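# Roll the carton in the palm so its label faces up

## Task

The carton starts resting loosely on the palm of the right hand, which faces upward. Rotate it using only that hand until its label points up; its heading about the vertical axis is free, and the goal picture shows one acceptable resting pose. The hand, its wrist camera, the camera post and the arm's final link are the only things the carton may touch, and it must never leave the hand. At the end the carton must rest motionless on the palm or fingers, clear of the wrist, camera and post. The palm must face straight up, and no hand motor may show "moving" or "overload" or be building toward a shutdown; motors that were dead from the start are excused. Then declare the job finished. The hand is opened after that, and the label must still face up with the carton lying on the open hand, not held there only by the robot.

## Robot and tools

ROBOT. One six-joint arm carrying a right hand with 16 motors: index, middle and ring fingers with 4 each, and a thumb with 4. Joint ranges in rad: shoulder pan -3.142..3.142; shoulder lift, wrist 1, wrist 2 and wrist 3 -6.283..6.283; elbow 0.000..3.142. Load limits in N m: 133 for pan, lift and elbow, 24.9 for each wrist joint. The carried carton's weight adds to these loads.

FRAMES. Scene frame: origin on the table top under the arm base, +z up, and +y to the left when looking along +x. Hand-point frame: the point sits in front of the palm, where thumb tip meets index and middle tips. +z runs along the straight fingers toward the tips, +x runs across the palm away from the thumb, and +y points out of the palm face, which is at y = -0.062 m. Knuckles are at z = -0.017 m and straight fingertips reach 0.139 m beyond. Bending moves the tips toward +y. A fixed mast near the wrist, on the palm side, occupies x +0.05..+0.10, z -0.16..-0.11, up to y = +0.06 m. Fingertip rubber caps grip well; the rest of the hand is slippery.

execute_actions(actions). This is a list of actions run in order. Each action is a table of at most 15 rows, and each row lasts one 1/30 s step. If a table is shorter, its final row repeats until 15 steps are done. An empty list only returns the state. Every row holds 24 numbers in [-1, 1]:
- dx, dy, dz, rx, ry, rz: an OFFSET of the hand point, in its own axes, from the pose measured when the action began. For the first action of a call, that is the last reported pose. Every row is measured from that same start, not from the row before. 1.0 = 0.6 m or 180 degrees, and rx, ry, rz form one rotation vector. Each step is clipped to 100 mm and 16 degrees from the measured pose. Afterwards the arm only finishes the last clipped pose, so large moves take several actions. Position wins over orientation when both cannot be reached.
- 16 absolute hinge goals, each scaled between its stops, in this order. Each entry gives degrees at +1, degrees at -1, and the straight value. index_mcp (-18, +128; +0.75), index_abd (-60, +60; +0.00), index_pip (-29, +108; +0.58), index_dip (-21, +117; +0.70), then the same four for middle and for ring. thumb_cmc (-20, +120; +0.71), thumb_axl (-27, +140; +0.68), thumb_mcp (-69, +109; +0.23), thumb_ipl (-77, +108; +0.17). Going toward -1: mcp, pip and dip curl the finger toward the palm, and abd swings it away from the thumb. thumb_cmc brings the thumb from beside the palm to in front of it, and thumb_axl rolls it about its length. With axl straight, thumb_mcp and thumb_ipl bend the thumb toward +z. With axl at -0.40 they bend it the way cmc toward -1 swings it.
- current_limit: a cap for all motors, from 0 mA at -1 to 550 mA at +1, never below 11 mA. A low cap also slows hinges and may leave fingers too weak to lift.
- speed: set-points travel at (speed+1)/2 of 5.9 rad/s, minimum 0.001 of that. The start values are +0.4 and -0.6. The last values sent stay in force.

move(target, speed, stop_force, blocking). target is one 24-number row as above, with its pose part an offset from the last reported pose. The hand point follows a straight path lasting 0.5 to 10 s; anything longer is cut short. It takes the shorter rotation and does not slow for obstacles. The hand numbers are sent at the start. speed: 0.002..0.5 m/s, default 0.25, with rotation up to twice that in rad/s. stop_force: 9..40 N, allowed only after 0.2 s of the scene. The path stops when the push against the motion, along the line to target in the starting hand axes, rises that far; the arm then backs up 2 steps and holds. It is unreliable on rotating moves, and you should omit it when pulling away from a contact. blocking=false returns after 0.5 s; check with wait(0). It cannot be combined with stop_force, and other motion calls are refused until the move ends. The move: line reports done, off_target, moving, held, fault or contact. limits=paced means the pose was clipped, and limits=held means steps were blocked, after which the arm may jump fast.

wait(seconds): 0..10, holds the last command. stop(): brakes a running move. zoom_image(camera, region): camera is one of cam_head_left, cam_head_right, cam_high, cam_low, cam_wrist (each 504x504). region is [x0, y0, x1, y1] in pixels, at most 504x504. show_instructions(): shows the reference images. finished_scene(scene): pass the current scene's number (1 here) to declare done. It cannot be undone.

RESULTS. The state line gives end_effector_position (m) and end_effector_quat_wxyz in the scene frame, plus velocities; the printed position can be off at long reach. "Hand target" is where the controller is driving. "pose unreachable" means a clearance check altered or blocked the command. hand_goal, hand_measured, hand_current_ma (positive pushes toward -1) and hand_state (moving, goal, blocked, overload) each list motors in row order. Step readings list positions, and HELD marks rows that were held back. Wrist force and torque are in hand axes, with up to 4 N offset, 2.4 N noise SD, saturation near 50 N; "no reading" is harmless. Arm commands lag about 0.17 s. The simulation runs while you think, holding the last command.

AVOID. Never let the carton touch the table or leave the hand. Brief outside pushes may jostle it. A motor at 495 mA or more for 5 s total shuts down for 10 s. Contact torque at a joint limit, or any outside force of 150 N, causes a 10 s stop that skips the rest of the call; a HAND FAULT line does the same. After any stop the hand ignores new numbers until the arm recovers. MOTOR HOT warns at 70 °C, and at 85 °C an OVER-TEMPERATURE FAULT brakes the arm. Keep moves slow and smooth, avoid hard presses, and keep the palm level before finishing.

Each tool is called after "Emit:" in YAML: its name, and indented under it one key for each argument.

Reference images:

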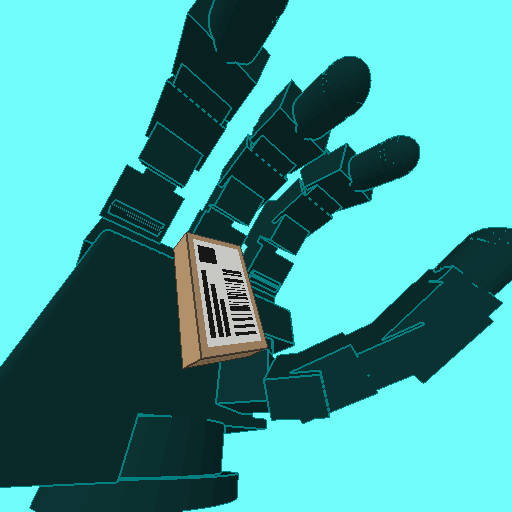

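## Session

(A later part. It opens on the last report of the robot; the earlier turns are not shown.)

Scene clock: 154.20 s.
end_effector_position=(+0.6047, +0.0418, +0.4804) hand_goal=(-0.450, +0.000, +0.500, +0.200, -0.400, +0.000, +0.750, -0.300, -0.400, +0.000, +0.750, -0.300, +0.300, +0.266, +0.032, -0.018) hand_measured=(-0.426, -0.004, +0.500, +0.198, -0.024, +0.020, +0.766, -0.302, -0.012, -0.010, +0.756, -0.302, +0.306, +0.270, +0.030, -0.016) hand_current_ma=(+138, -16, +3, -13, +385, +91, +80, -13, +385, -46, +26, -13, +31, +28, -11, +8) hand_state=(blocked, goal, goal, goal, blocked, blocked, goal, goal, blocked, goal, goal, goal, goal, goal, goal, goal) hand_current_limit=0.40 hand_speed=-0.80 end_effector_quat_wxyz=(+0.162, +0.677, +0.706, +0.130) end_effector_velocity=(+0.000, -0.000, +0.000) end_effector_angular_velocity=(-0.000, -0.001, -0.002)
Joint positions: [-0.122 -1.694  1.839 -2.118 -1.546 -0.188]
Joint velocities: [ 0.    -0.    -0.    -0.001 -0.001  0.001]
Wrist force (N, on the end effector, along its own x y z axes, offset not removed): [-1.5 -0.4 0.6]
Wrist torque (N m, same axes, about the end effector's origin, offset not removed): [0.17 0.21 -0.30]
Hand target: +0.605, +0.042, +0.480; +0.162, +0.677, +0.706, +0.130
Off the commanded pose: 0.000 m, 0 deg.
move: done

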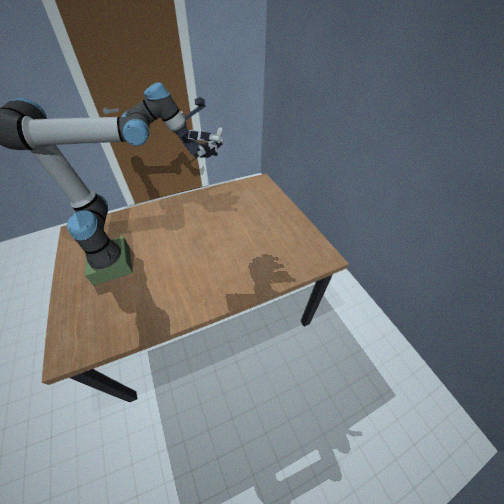

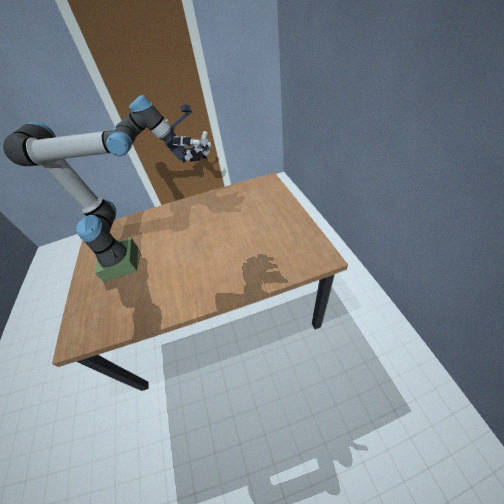

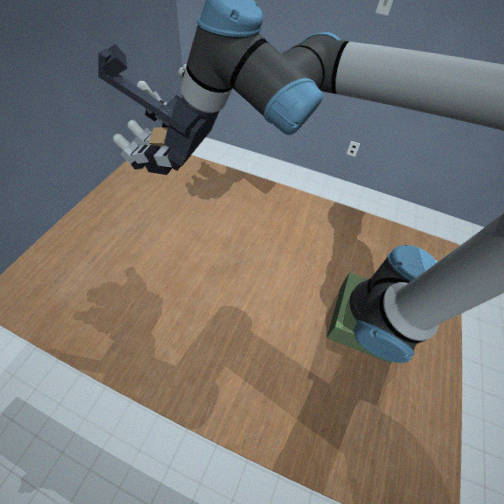

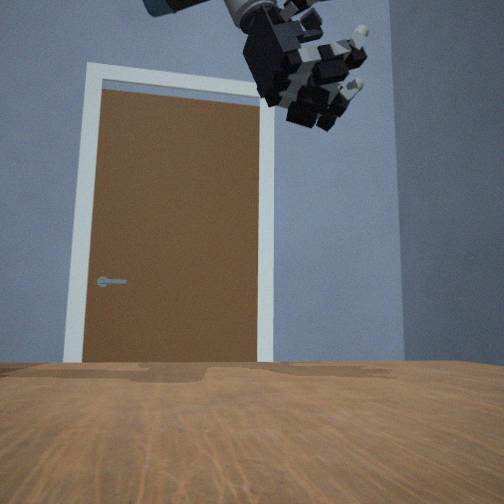

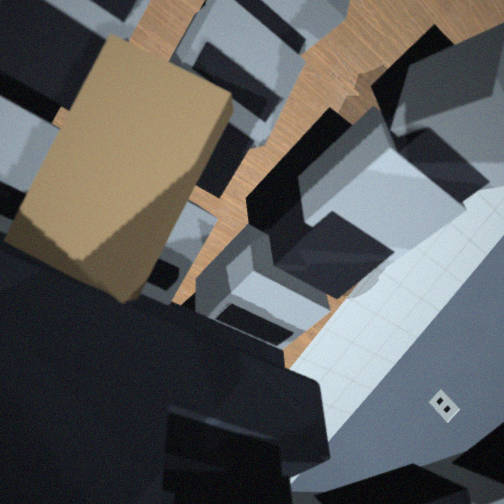

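Emit:
move:
  target: [0,0,0,0,0,0.03,0.1,0,0.5,0,0.3,0,0.7,-0.6,0.2,-0.35,0.9,-0.7,0.3,0.266,0.032,-0.018,0.4,-0.8]
  speed: 0.06

Scene clock: 158.67 s.
end_effector_position=(+0.6047, +0.0418, +0.4804) hand_goal=(+0.100, +0.000, +0.500, +0.000, +0.300, +0.000, +0.700, -0.600, +0.200, -0.350, +0.900, -0.700, +0.300, +0.266, +0.032, -0.018) hand_measured=(+0.108, -0.004, +0.500, +0.004, +0.308, +0.004, +0.708, -0.596, +0.208, -0.346, +0.900, -0.696, +0.306, +0.270, +0.030, -0.016) hand_current_ma=(+47, -15, +3, +19, +46, +19, +45, +20, +40, +20, -2, +21, +31, +28, -11, +8) hand_state=(goal, goal, goal, goal, goal, goal, goal, goal, goal, goal, goal, goal, goal, goal, goal, goal) hand_current_limit=0.40 hand_speed=-0.80 end_effector_quat_wxyz=(+0.156, +0.709, +0.674, +0.138) end_effector_velocity=(+0.000, +0.001, -0.000) end_effector_angular_velocity=(+0.000, +0.001, +0.001)
Joint positions: [-0.103 -1.686  1.831 -2.118 -1.554 -0.076]
Joint velocities: [ 0.001  0.001 -0.     0.001  0.     0.   ]
Wrist force (N, on the end effector, along its own x y z axes, offset not removed): [0.0 -0.3 -0.2]
Wrist torque (N m, same axes, about the end effector's origin, offset not removed): [0.19 0.02 -0.15]
Hand target: +0.605, +0.042, +0.480; +0.156, +0.709, +0.674, +0.138
Off the commanded pose: 0.000 m, 0 deg.
move: done

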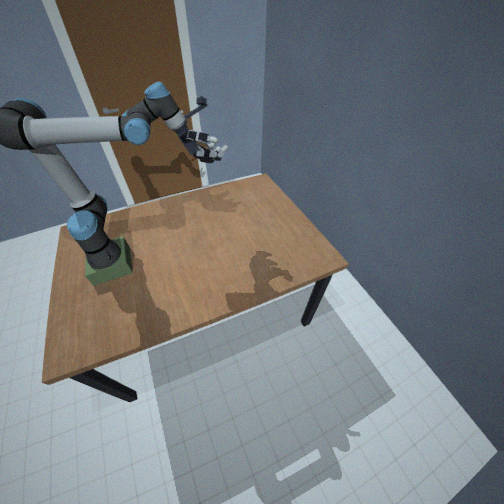

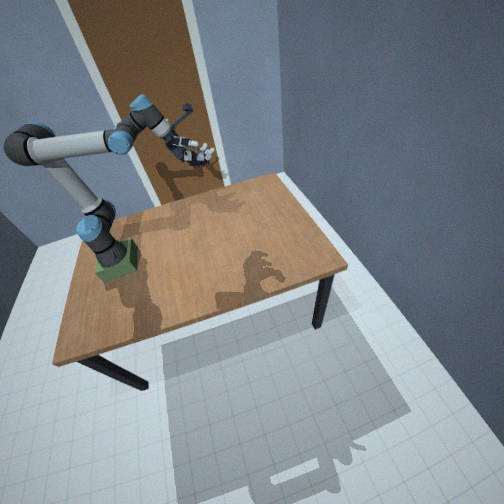

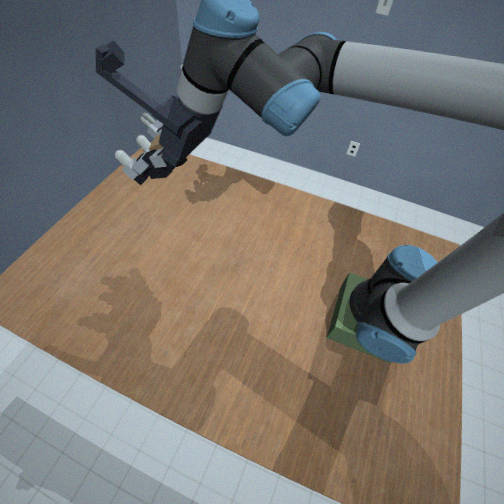

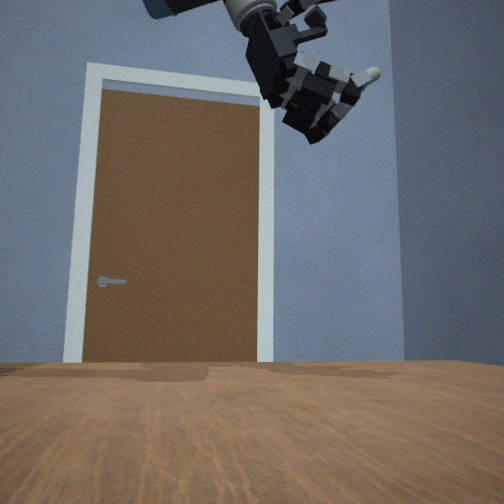

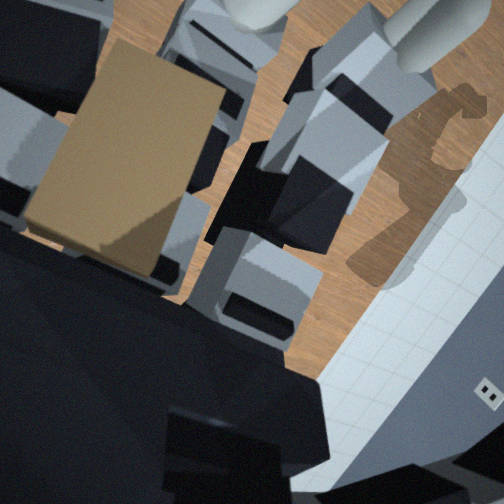

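Emit:
move:
  target: [0,0,0,0,0,0,0.15,0,0.5,0,0.36,0,0.92,-0.85,0.26,-0.3,0.9,-0.8,0.3,0.266,0.032,-0.018,0.4,-0.8]
  speed: 0.06

Scene clock: 162.17 s.
end_effector_position=(+0.6047, +0.0418, +0.4804) hand_goal=(+0.150, +0.000, +0.500, +0.000, +0.360, +0.000, +0.920, -0.850, +0.260, -0.300, +0.900, -0.800, +0.300, +0.266, +0.032, -0.018) hand_measured=(+0.158, -0.002, +0.500, +0.004, +0.368, +0.004, +0.918, -0.846, +0.266, -0.302, +0.900, -0.796, +0.306, +0.270, +0.030, -0.016) hand_current_ma=(+45, -15, +3, +19, +43, +19, -7, +20, +34, -11, -2, +20, +31, +28, -11, +8) hand_state=(goal, goal, goal, goal, goal, goal, goal, goal, goal, goal, goal, goal, goal, goal, goal, goal) hand_current_limit=0.40 hand_speed=-0.80 end_effector_quat_wxyz=(+0.156, +0.709, +0.674, +0.138) end_effector_velocity=(+0.001, +0.000, +0.000) end_effector_angular_velocity=(+0.000, -0.001, +0.001)
Joint positions: [-0.103 -1.686  1.831 -2.118 -1.554 -0.076]
Joint velocities: [ 0.     0.001 -0.001 -0.002  0.001 -0.   ]
Wrist force (N, on the end effector, along its own x y z axes, offset not removed): [0.2 0.3 -0.4]
Wrist torque (N m, same axes, about the end effector's origin, offset not removed): [0.26 -0.04 -0.31]
Hand target: +0.605, +0.042, +0.480; +0.156, +0.709, +0.674, +0.138
Off the commanded pose: 0.000 m, 0 deg.
move: done

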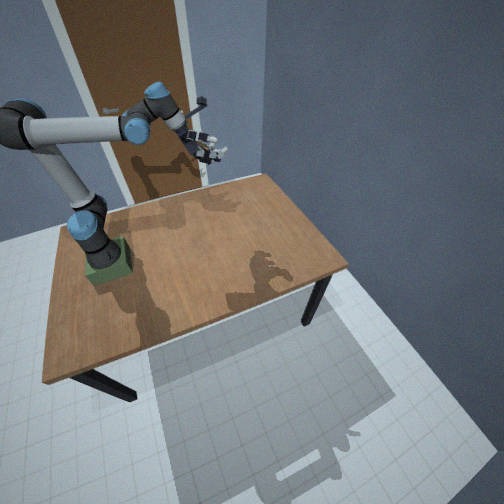

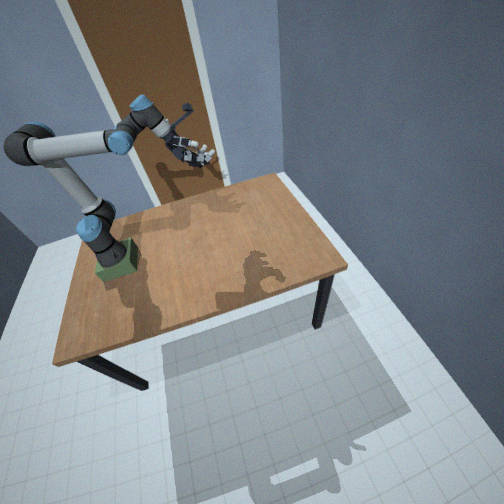

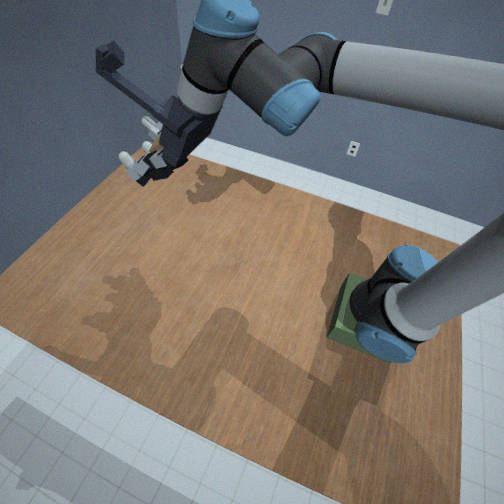

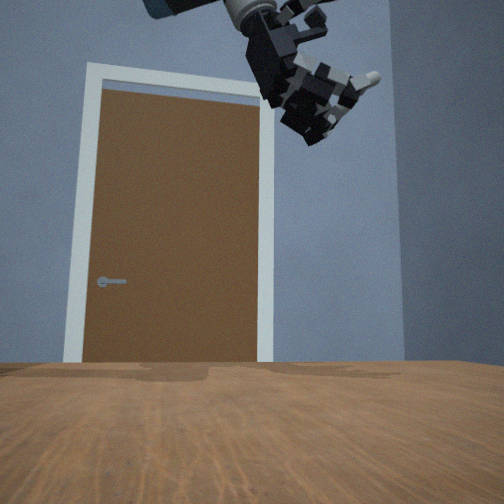

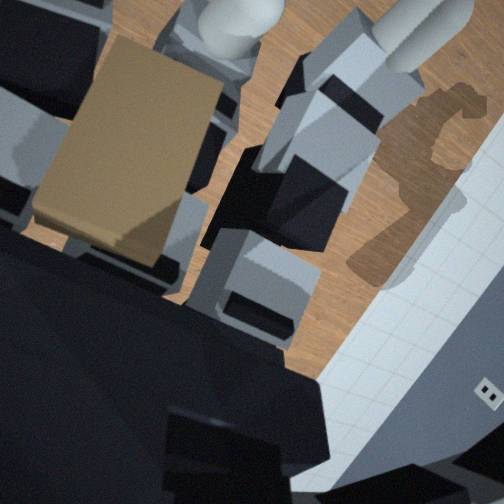

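Emit:
execute_actions:
  actions:
    - [[0,0,0,0,0,0,0.25,0.6,0.5,0,0.3,0,0.85,-0.8,0.22,-0.25,0.9,-0.8,0.3,0.266,0.032,-0.018,0.4,-0.5]]
    - [[0,0,0,0,0,0,0.25,0.6,0.5,0,0.3,0.3,0.85,-0.8,0.22,-0.25,0.9,-0.8,0.3,0.266,0.032,-0.018,0.4,-0.75]]
    - [[0,0,0,0,0,0,0.25,0.6,0.5,0,0.3,0.3,0.85,-0.8,0.22,-0.25,0.9,-0.8,0.3,0.266,0.032,-0.018,0.4,-0.75]]

Scene clock: 167.83 s.
end_effector_position=(+0.6047, +0.0418, +0.4804) hand_goal=(+0.250, +0.600, +0.500, +0.000, +0.300, +0.300, +0.850, -0.800, +0.220, -0.250, +0.900, -0.800, +0.300, +0.266, +0.032, -0.018) hand_measured=(+0.258, +0.594, +0.500, +0.004, +0.324, +0.296, +0.858, -0.802, +0.240, -0.252, +0.900, -0.796, +0.306, +0.270, +0.030, -0.016) hand_current_ma=(+42, -29, +4, +19, +127, -21, +39, -13, +108, -11, -2, +20, +31, +28, -11, +8) hand_state=(goal, goal, goal, goal, blocked, goal, goal, goal, goal, goal, goal, goal, goal, goal, goal, goal) hand_current_limit=0.40 hand_speed=-0.75 end_effector_quat_wxyz=(+0.156, +0.709, +0.674, +0.138) end_effector_velocity=(+0.000, +0.000, -0.001) end_effector_angular_velocity=(+0.002, +0.001, -0.000)
Joint positions: [-0.103 -1.686  1.831 -2.118 -1.554 -0.076]
Joint velocities: [ 0.     0.001  0.    -0.     0.001  0.001]
Wrist force (N, on the end effector, along its own x y z axes, offset not removed): [-0.3 1.2 -1.0]
Wrist torque (N m, same axes, about the end effector's origin, offset not removed): [0.53 0.14 -0.15]
Hand target: +0.605, +0.042, +0.480; +0.156, +0.709, +0.674, +0.138
Off the commanded pose: 0.000 m, 0 deg.
Step readings (end_effector_position; steps 1 to 15: 1st action; 16 to 30: 2nd action; 31 to 45: 3rd action):
0: (+0.6047, +0.0418, +0.4804)
1: (+0.6047, +0.0418, +0.4804)
2: (+0.6047, +0.0418, +0.4804)
4: (+0.6047, +0.0418, +0.4804)
8: (+0.6047, +0.0418, +0.4804)
15: (+0.6047, +0.0418, +0.4804)
16: (+0.6047, +0.0418, +0.4804)
17: (+0.6047, +0.0418, +0.4804)
19: (+0.6047, +0.0418, +0.4804)
23: (+0.6047, +0.0418, +0.4804)
30: (+0.6047, +0.0418, +0.4804)
31: (+0.6047, +0.0418, +0.4804)
32: (+0.6047, +0.0418, +0.4804)
34: (+0.6047, +0.0418, +0.4804)
38: (+0.6047, +0.0418, +0.4804)
45: end_effector_position above

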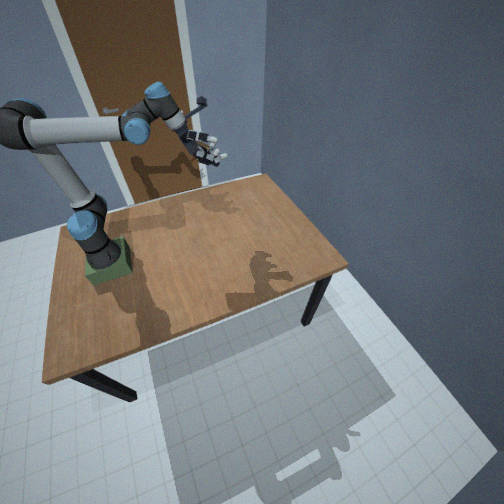

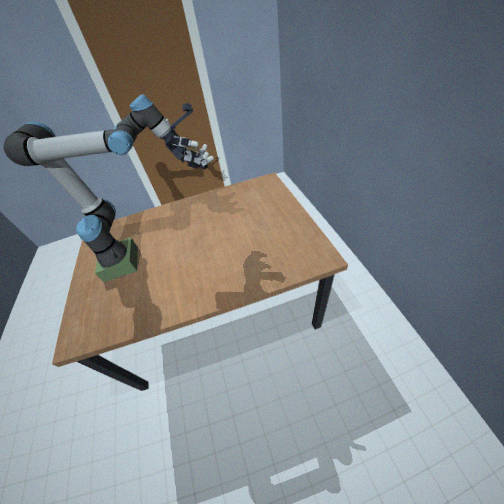

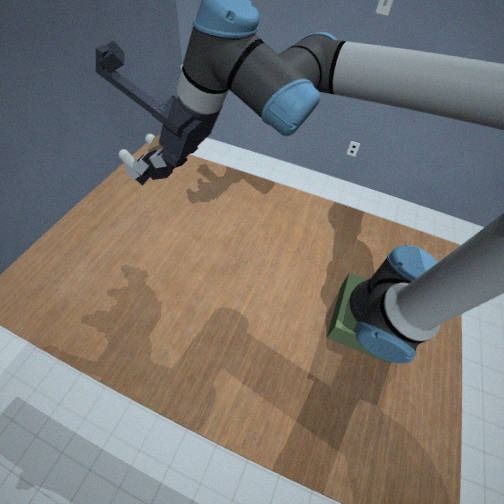

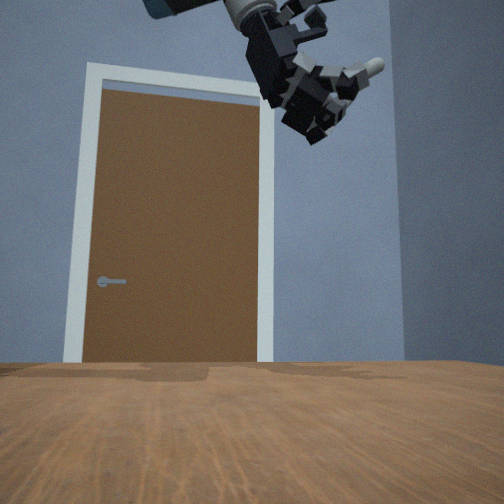

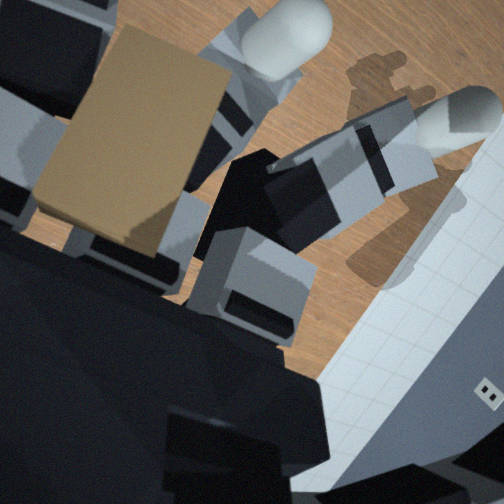

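It advanced. I bring the fingers back under it and close.

Emit:
execute_actions:
  actions:
    - [[0,0,0,0,0,0,0.2,0.3,0.5,0,0.2,0.05,0.8,-0.6,0.15,-0.15,0.9,-0.7,0.3,0.266,0.032,-0.018,0.4,-0.75]]
    - [[0,0,0,0,0,0,0.1,0.1,0.5,0,0.15,0,0.8,-0.6,0.12,-0.1,0.85,-0.6,0.3,0.266,0.032,-0.018,0.4,-0.75]]
    - [[0,0,0,0,0,0,0.1,0.1,0.5,0,0.15,0,0.8,-0.6,0.12,-0.1,0.85,-0.6,0.3,0.266,0.032,-0.018,0.4,-0.75]]

Scene clock: 172.53 s.
end_effector_position=(+0.6047, +0.0418, +0.4804) hand_goal=(+0.100, +0.100, +0.500, +0.000, +0.150, +0.000, +0.800, -0.600, +0.120, -0.100, +0.850, -0.600, +0.300, +0.266, +0.032, -0.018) hand_measured=(+0.122, +0.102, +0.500, +0.004, +0.178, +0.004, +0.808, -0.602, +0.142, -0.102, +0.858, -0.602, +0.306, +0.270, +0.030, -0.016) hand_current_ma=(+130, +13, +4, +19, +148, +20, +43, -13, +122, -13, +42, -13, +31, +28, -11, +8) hand_state=(blocked, goal, goal, goal, blocked, goal, goal, goal, blocked, goal, goal, goal, goal, goal, goal, goal) hand_current_limit=0.40 hand_speed=-0.75 end_effector_quat_wxyz=(+0.156, +0.709, +0.674, +0.138) end_effector_velocity=(-0.000, -0.000, +0.002) end_effector_angular_velocity=(-0.002, -0.003, +0.000)
Joint positions: [-0.103 -1.686  1.831 -2.118 -1.554 -0.076]
Joint velocities: [-0.001 -0.002 -0.    -0.001 -0.001 -0.001]
Wrist force (N, on the end effector, along its own x y z axes, offset not removed): [0.4 0.5 0.6]
Wrist torque (N m, same axes, about the end effector's origin, offset not removed): [0.28 -0.01 -0.18]
Hand target: +0.605, +0.042, +0.480; +0.156, +0.709, +0.674, +0.138
Off the commanded pose: 0.000 m, 0 deg.
Step readings (end_effector_position; steps 1 to 15: 1st action; 16 to 30: 2nd action; 31 to 45: 3rd action):
0: (+0.6047, +0.0418, +0.4804)
1: (+0.6047, +0.0418, +0.4804)
2: (+0.6047, +0.0418, +0.4804)
4: (+0.6047, +0.0418, +0.4804)
8: (+0.6047, +0.0418, +0.4804)
15: (+0.6047, +0.0418, +0.4804)
16: (+0.6047, +0.0418, +0.4804)
17: (+0.6047, +0.0418, +0.4804)
19: (+0.6047, +0.0418, +0.4804)
23: (+0.6047, +0.0418, +0.4804)
30: (+0.6047, +0.0418, +0.4804)
31: (+0.6047, +0.0418, +0.4804)
32: (+0.6047, +0.0418, +0.4804)
34: (+0.6047, +0.0418, +0.4804)
38: (+0.6047, +0.0418, +0.4804)
45: end_effector_position above

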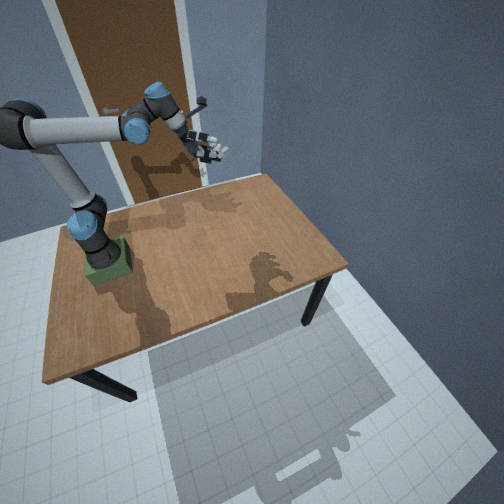

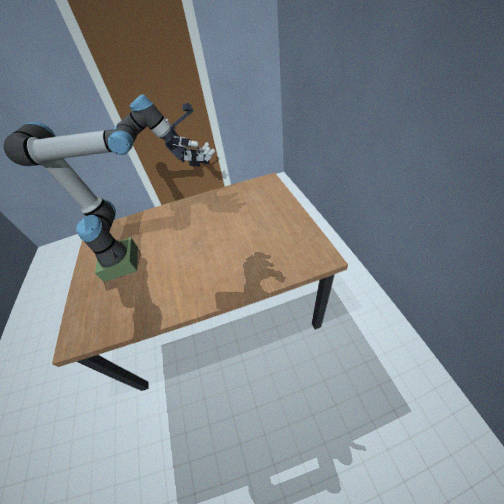

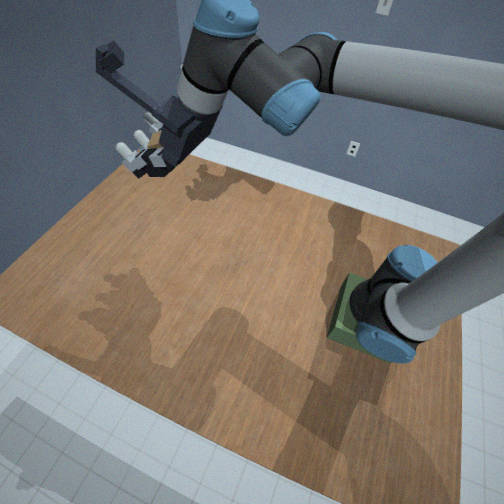

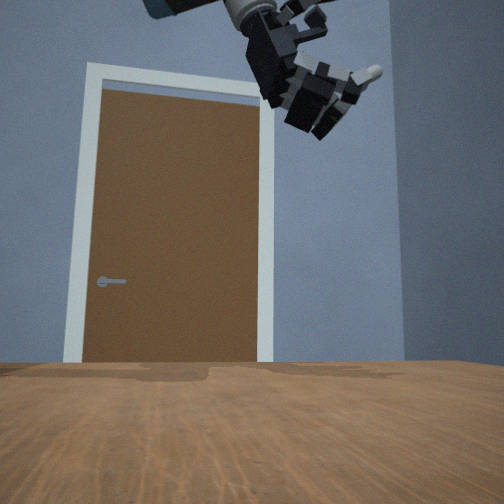

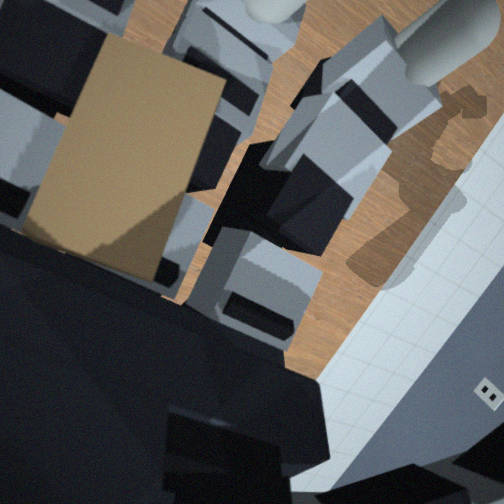

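Emit:
move:
  target: [0,0,0,0,0,-0.03,-0.2,0,0.5,0.3,-0.2,0,0.8,0.3,-0.2,-0.05,0.85,0.3,0.1,0.266,0.032,-0.018,0.3,-0.7]
  speed: 0.1

Emit:
move:
  target: [0,0,0,-0.45,0,0,-0.2,0,0.5,0.3,-0.2,0,0.8,0.3,-0.2,-0.05,0.85,0.3,0.1,0.266,0.032,-0.018,0.3,-0.7]
  speed: 0.25

Emit:
zoom_image:
  camera: "cam_high"
  region: [90,80,250,240]

Scene clock: 180.53 s.
end_effector_position=(+0.6047, +0.0418, +0.4804) hand_goal=(-0.200, +0.000, +0.500, +0.300, -0.200, +0.000, +0.800, +0.300, -0.200, -0.050, +0.850, +0.300, +0.100, +0.266, +0.032, -0.018) hand_measured=(-0.176, +0.002, +0.500, +0.298, -0.160, +0.004, +0.808, +0.298, -0.176, -0.052, +0.858, +0.298, +0.108, +0.270, +0.030, -0.018) hand_current_ma=(+143, +13, +4, -12, +211, +18, +43, -12, +141, -14, +42, -12, +41, +28, -15, +7) hand_state=(blocked, goal, goal, goal, blocked, goal, goal, goal, blocked, goal, goal, goal, goal, goal, goal, goal) hand_current_limit=0.30 hand_speed=-0.70 end_effector_quat_wxyz=(+0.162, +0.677, +0.706, +0.130) end_effector_velocity=(+0.000, -0.000, -0.001) end_effector_angular_velocity=(-0.000, +0.001, +0.001)
Joint positions: [-0.122 -1.694  1.839 -2.118 -1.546 -0.188]
Joint velocities: [-0.001  0.001  0.    -0.001  0.    -0.002]
Wrist force (N, on the end effector, along its own x y z axes, offset not removed): [0.0 -0.6 -2.2]
Wrist torque (N m, same axes, about the end effector's origin, offset not removed): [0.34 0.03 -0.16]
Hand target: +0.605, +0.042, +0.480; +0.162, +0.677, +0.706, +0.130
Off the commanded pose: 0.000 m, 0 deg.
move: done

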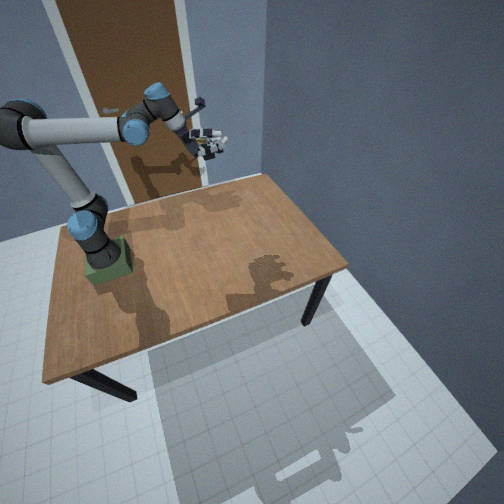

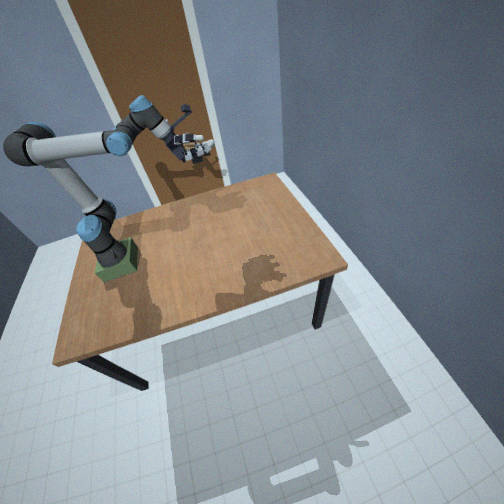

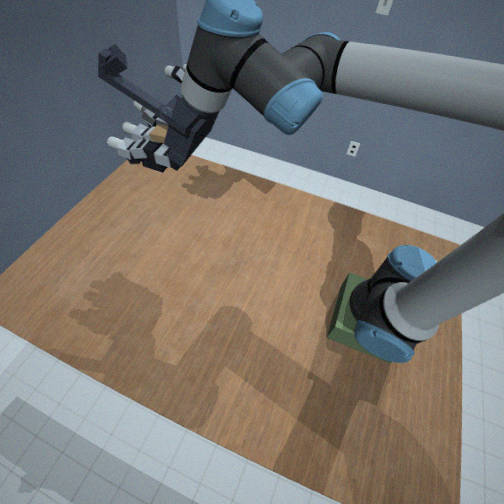

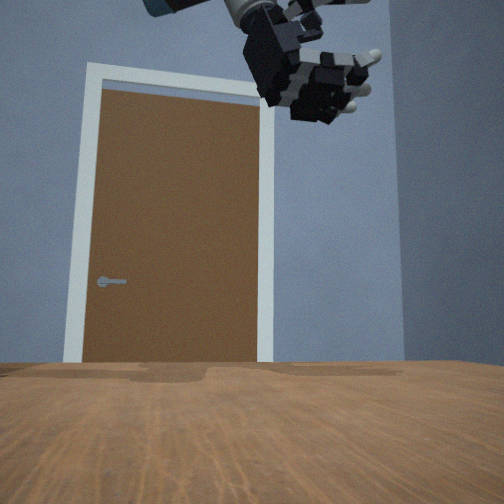

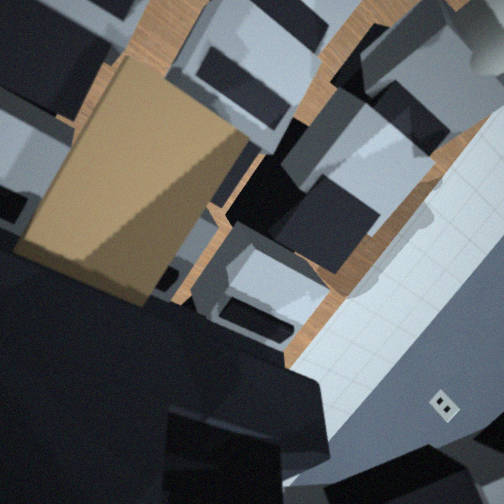

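Scene clock: 183.87 s.
end_effector_position=(+0.6044, +0.0419, +0.4804) hand_goal=(-0.200, +0.000, +0.500, +0.300, -0.200, +0.000, +0.800, +0.300, -0.200, -0.050, +0.850, +0.300, +0.100, +0.266, +0.032, -0.018) hand_measured=(-0.194, +0.002, +0.500, +0.298, -0.168, +0.004, +0.808, +0.298, -0.190, -0.052, +0.856, +0.298, +0.108, +0.270, +0.032, -0.018) hand_current_ma=(+37, +13, +4, -12, +168, +18, +43, -12, +51, -14, +33, -12, +40, +28, -4, +7) hand_state=(goal, goal, goal, goal, blocked, goal, goal, goal, goal, goal, goal, goal, goal, goal, goal, goal) hand_current_limit=0.30 hand_speed=-0.70 end_effector_quat_wxyz=(+0.562, +0.409, +0.453, +0.558) end_effector_velocity=(+0.001, -0.000, +0.000) end_effector_angular_velocity=(-0.000, -0.010, +0.000)
Joint positions: [-0.179 -0.954  2.084 -4.52  -1.324  0.009]
Joint velocities: [ 0.001  0.008 -0.01  -0.009 -0.001  0.002]
Wrist force (N, on the end effector, along its own x y z axes, offset not removed): [-0.3 -0.2 -1.1]
Wrist torque (N m, same axes, about the end effector's origin, offset not removed): [-0.02 0.09 -0.26]
Hand target: +0.604, +0.042, +0.480; +0.563, +0.409, +0.453, +0.558
Off the commanded pose: 0.000 m, 0 deg.
move: done

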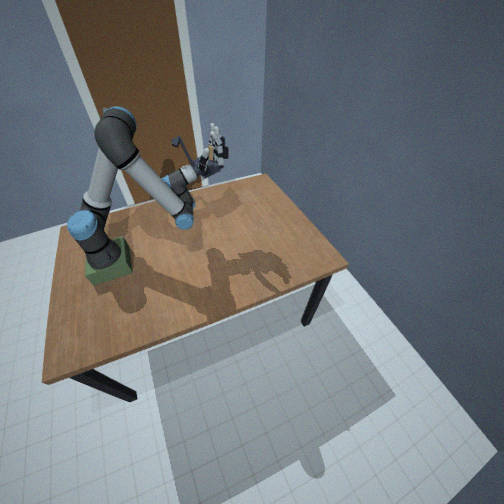

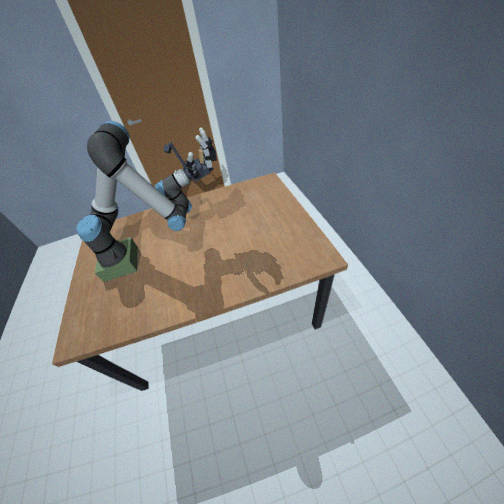

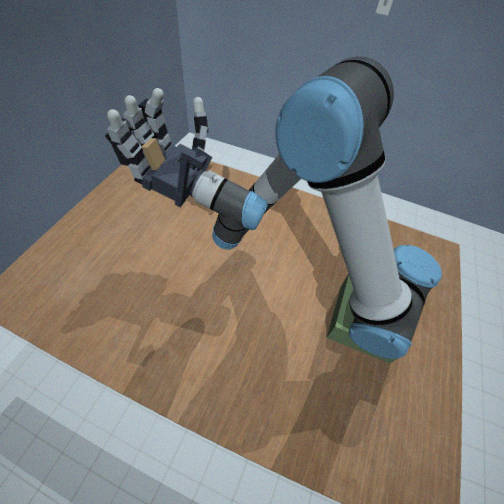

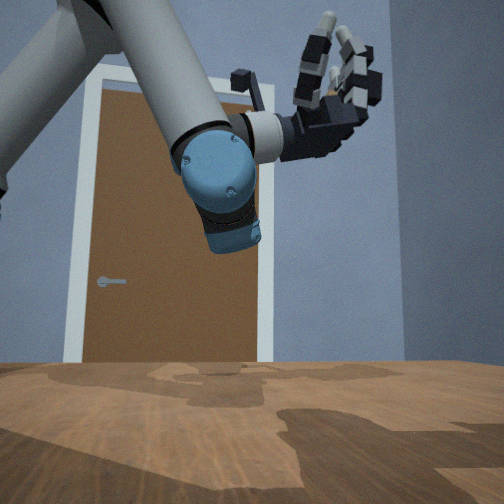

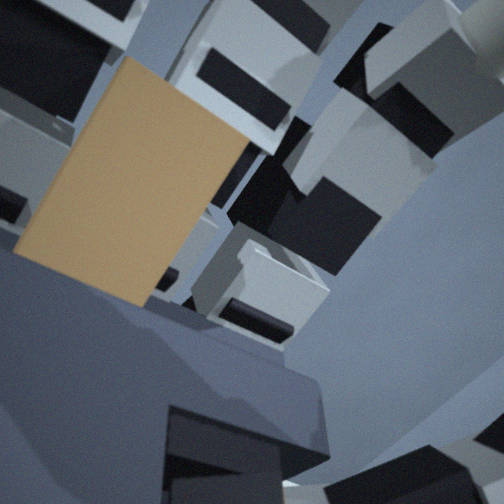

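Region (90, 80, 250, 240) of cam_high's 504x504 image, scaled by 3.150, with more detail than that image has.

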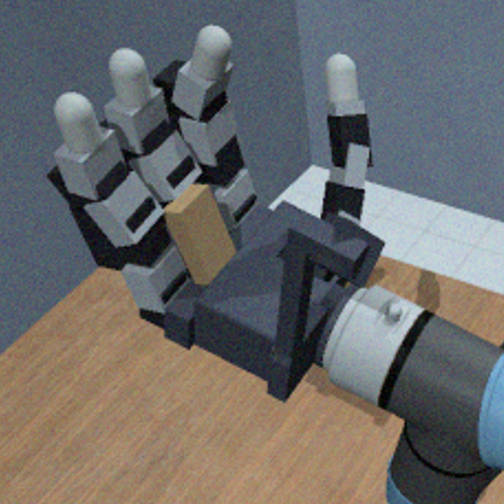

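Emit:
move:
  target: [0,0,0,0,0,0,-0.2,0,0.5,0.3,-0.35,0,0.85,0.3,-0.35,-0.05,0.85,0.3,0.1,0.266,0.032,-0.018,0.4,-0.85]

Scene clock: 189.37 s.
end_effector_position=(+0.6044, +0.0420, +0.4804) hand_goal=(-0.200, +0.000, +0.500, +0.300, -0.350, +0.000, +0.850, +0.300, -0.350, -0.050, +0.850, +0.300, +0.100, +0.266, +0.032, -0.018) hand_measured=(-0.194, +0.002, +0.500, +0.298, -0.224, +0.010, +0.866, +0.298, -0.346, -0.052, +0.854, +0.298, +0.108, +0.270, +0.032, -0.018) hand_current_ma=(+36, +13, +4, -12, +385, +45, +77, -12, +28, -14, +25, -12, +40, +28, -4, +7) hand_state=(goal, goal, goal, goal, blocked, goal, goal, goal, goal, goal, goal, goal, goal, goal, goal, goal) hand_current_limit=0.40 hand_speed=-0.85 end_effector_quat_wxyz=(+0.562, +0.409, +0.453, +0.558) end_effector_velocity=(+0.000, -0.001, -0.001) end_effector_angular_velocity=(+0.002, +0.002, -0.002)
Joint positions: [-0.179 -0.954  2.084 -4.52  -1.324  0.009]
Joint velocities: [-0.001  0.001  0.001 -0.    -0.002  0.001]
Wrist force (N, on the end effector, along its own x y z axes, offset not removed): [0.5 -0.1 -2.2]
Wrist torque (N m, same axes, about the end effector's origin, offset not removed): [0.03 -0.02 -0.28]
Hand target: +0.604, +0.042, +0.480; +0.562, +0.409, +0.453, +0.558
Off the commanded pose: 0.000 m, 0 deg.
move: done

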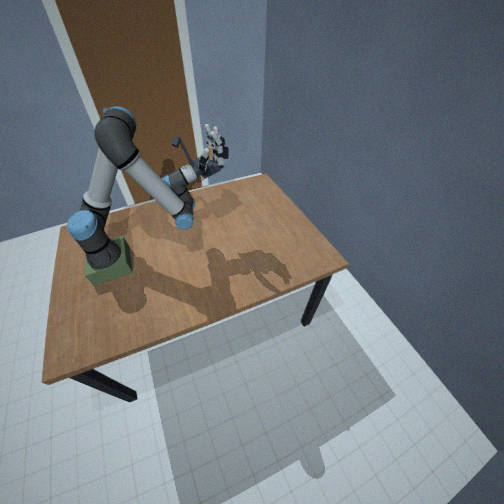

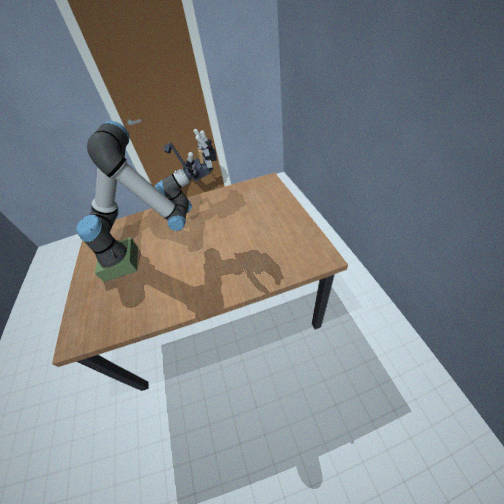

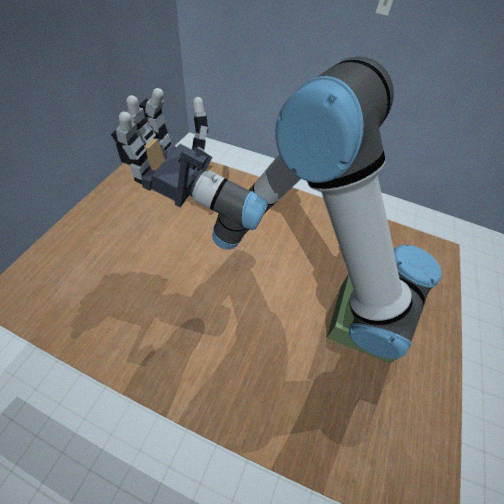

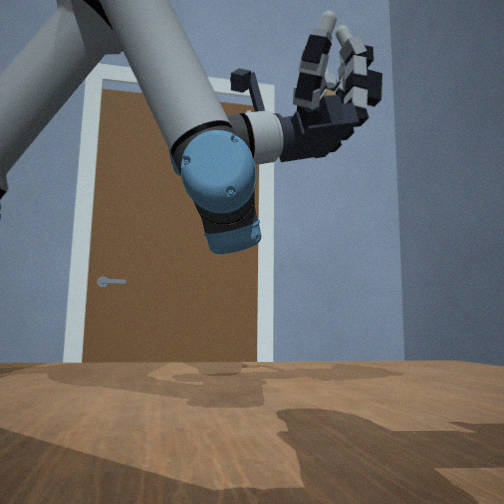

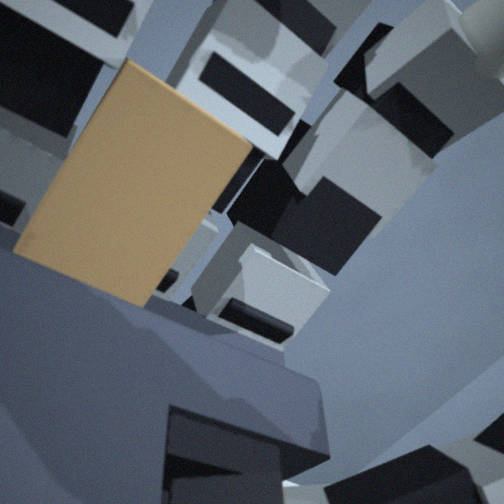

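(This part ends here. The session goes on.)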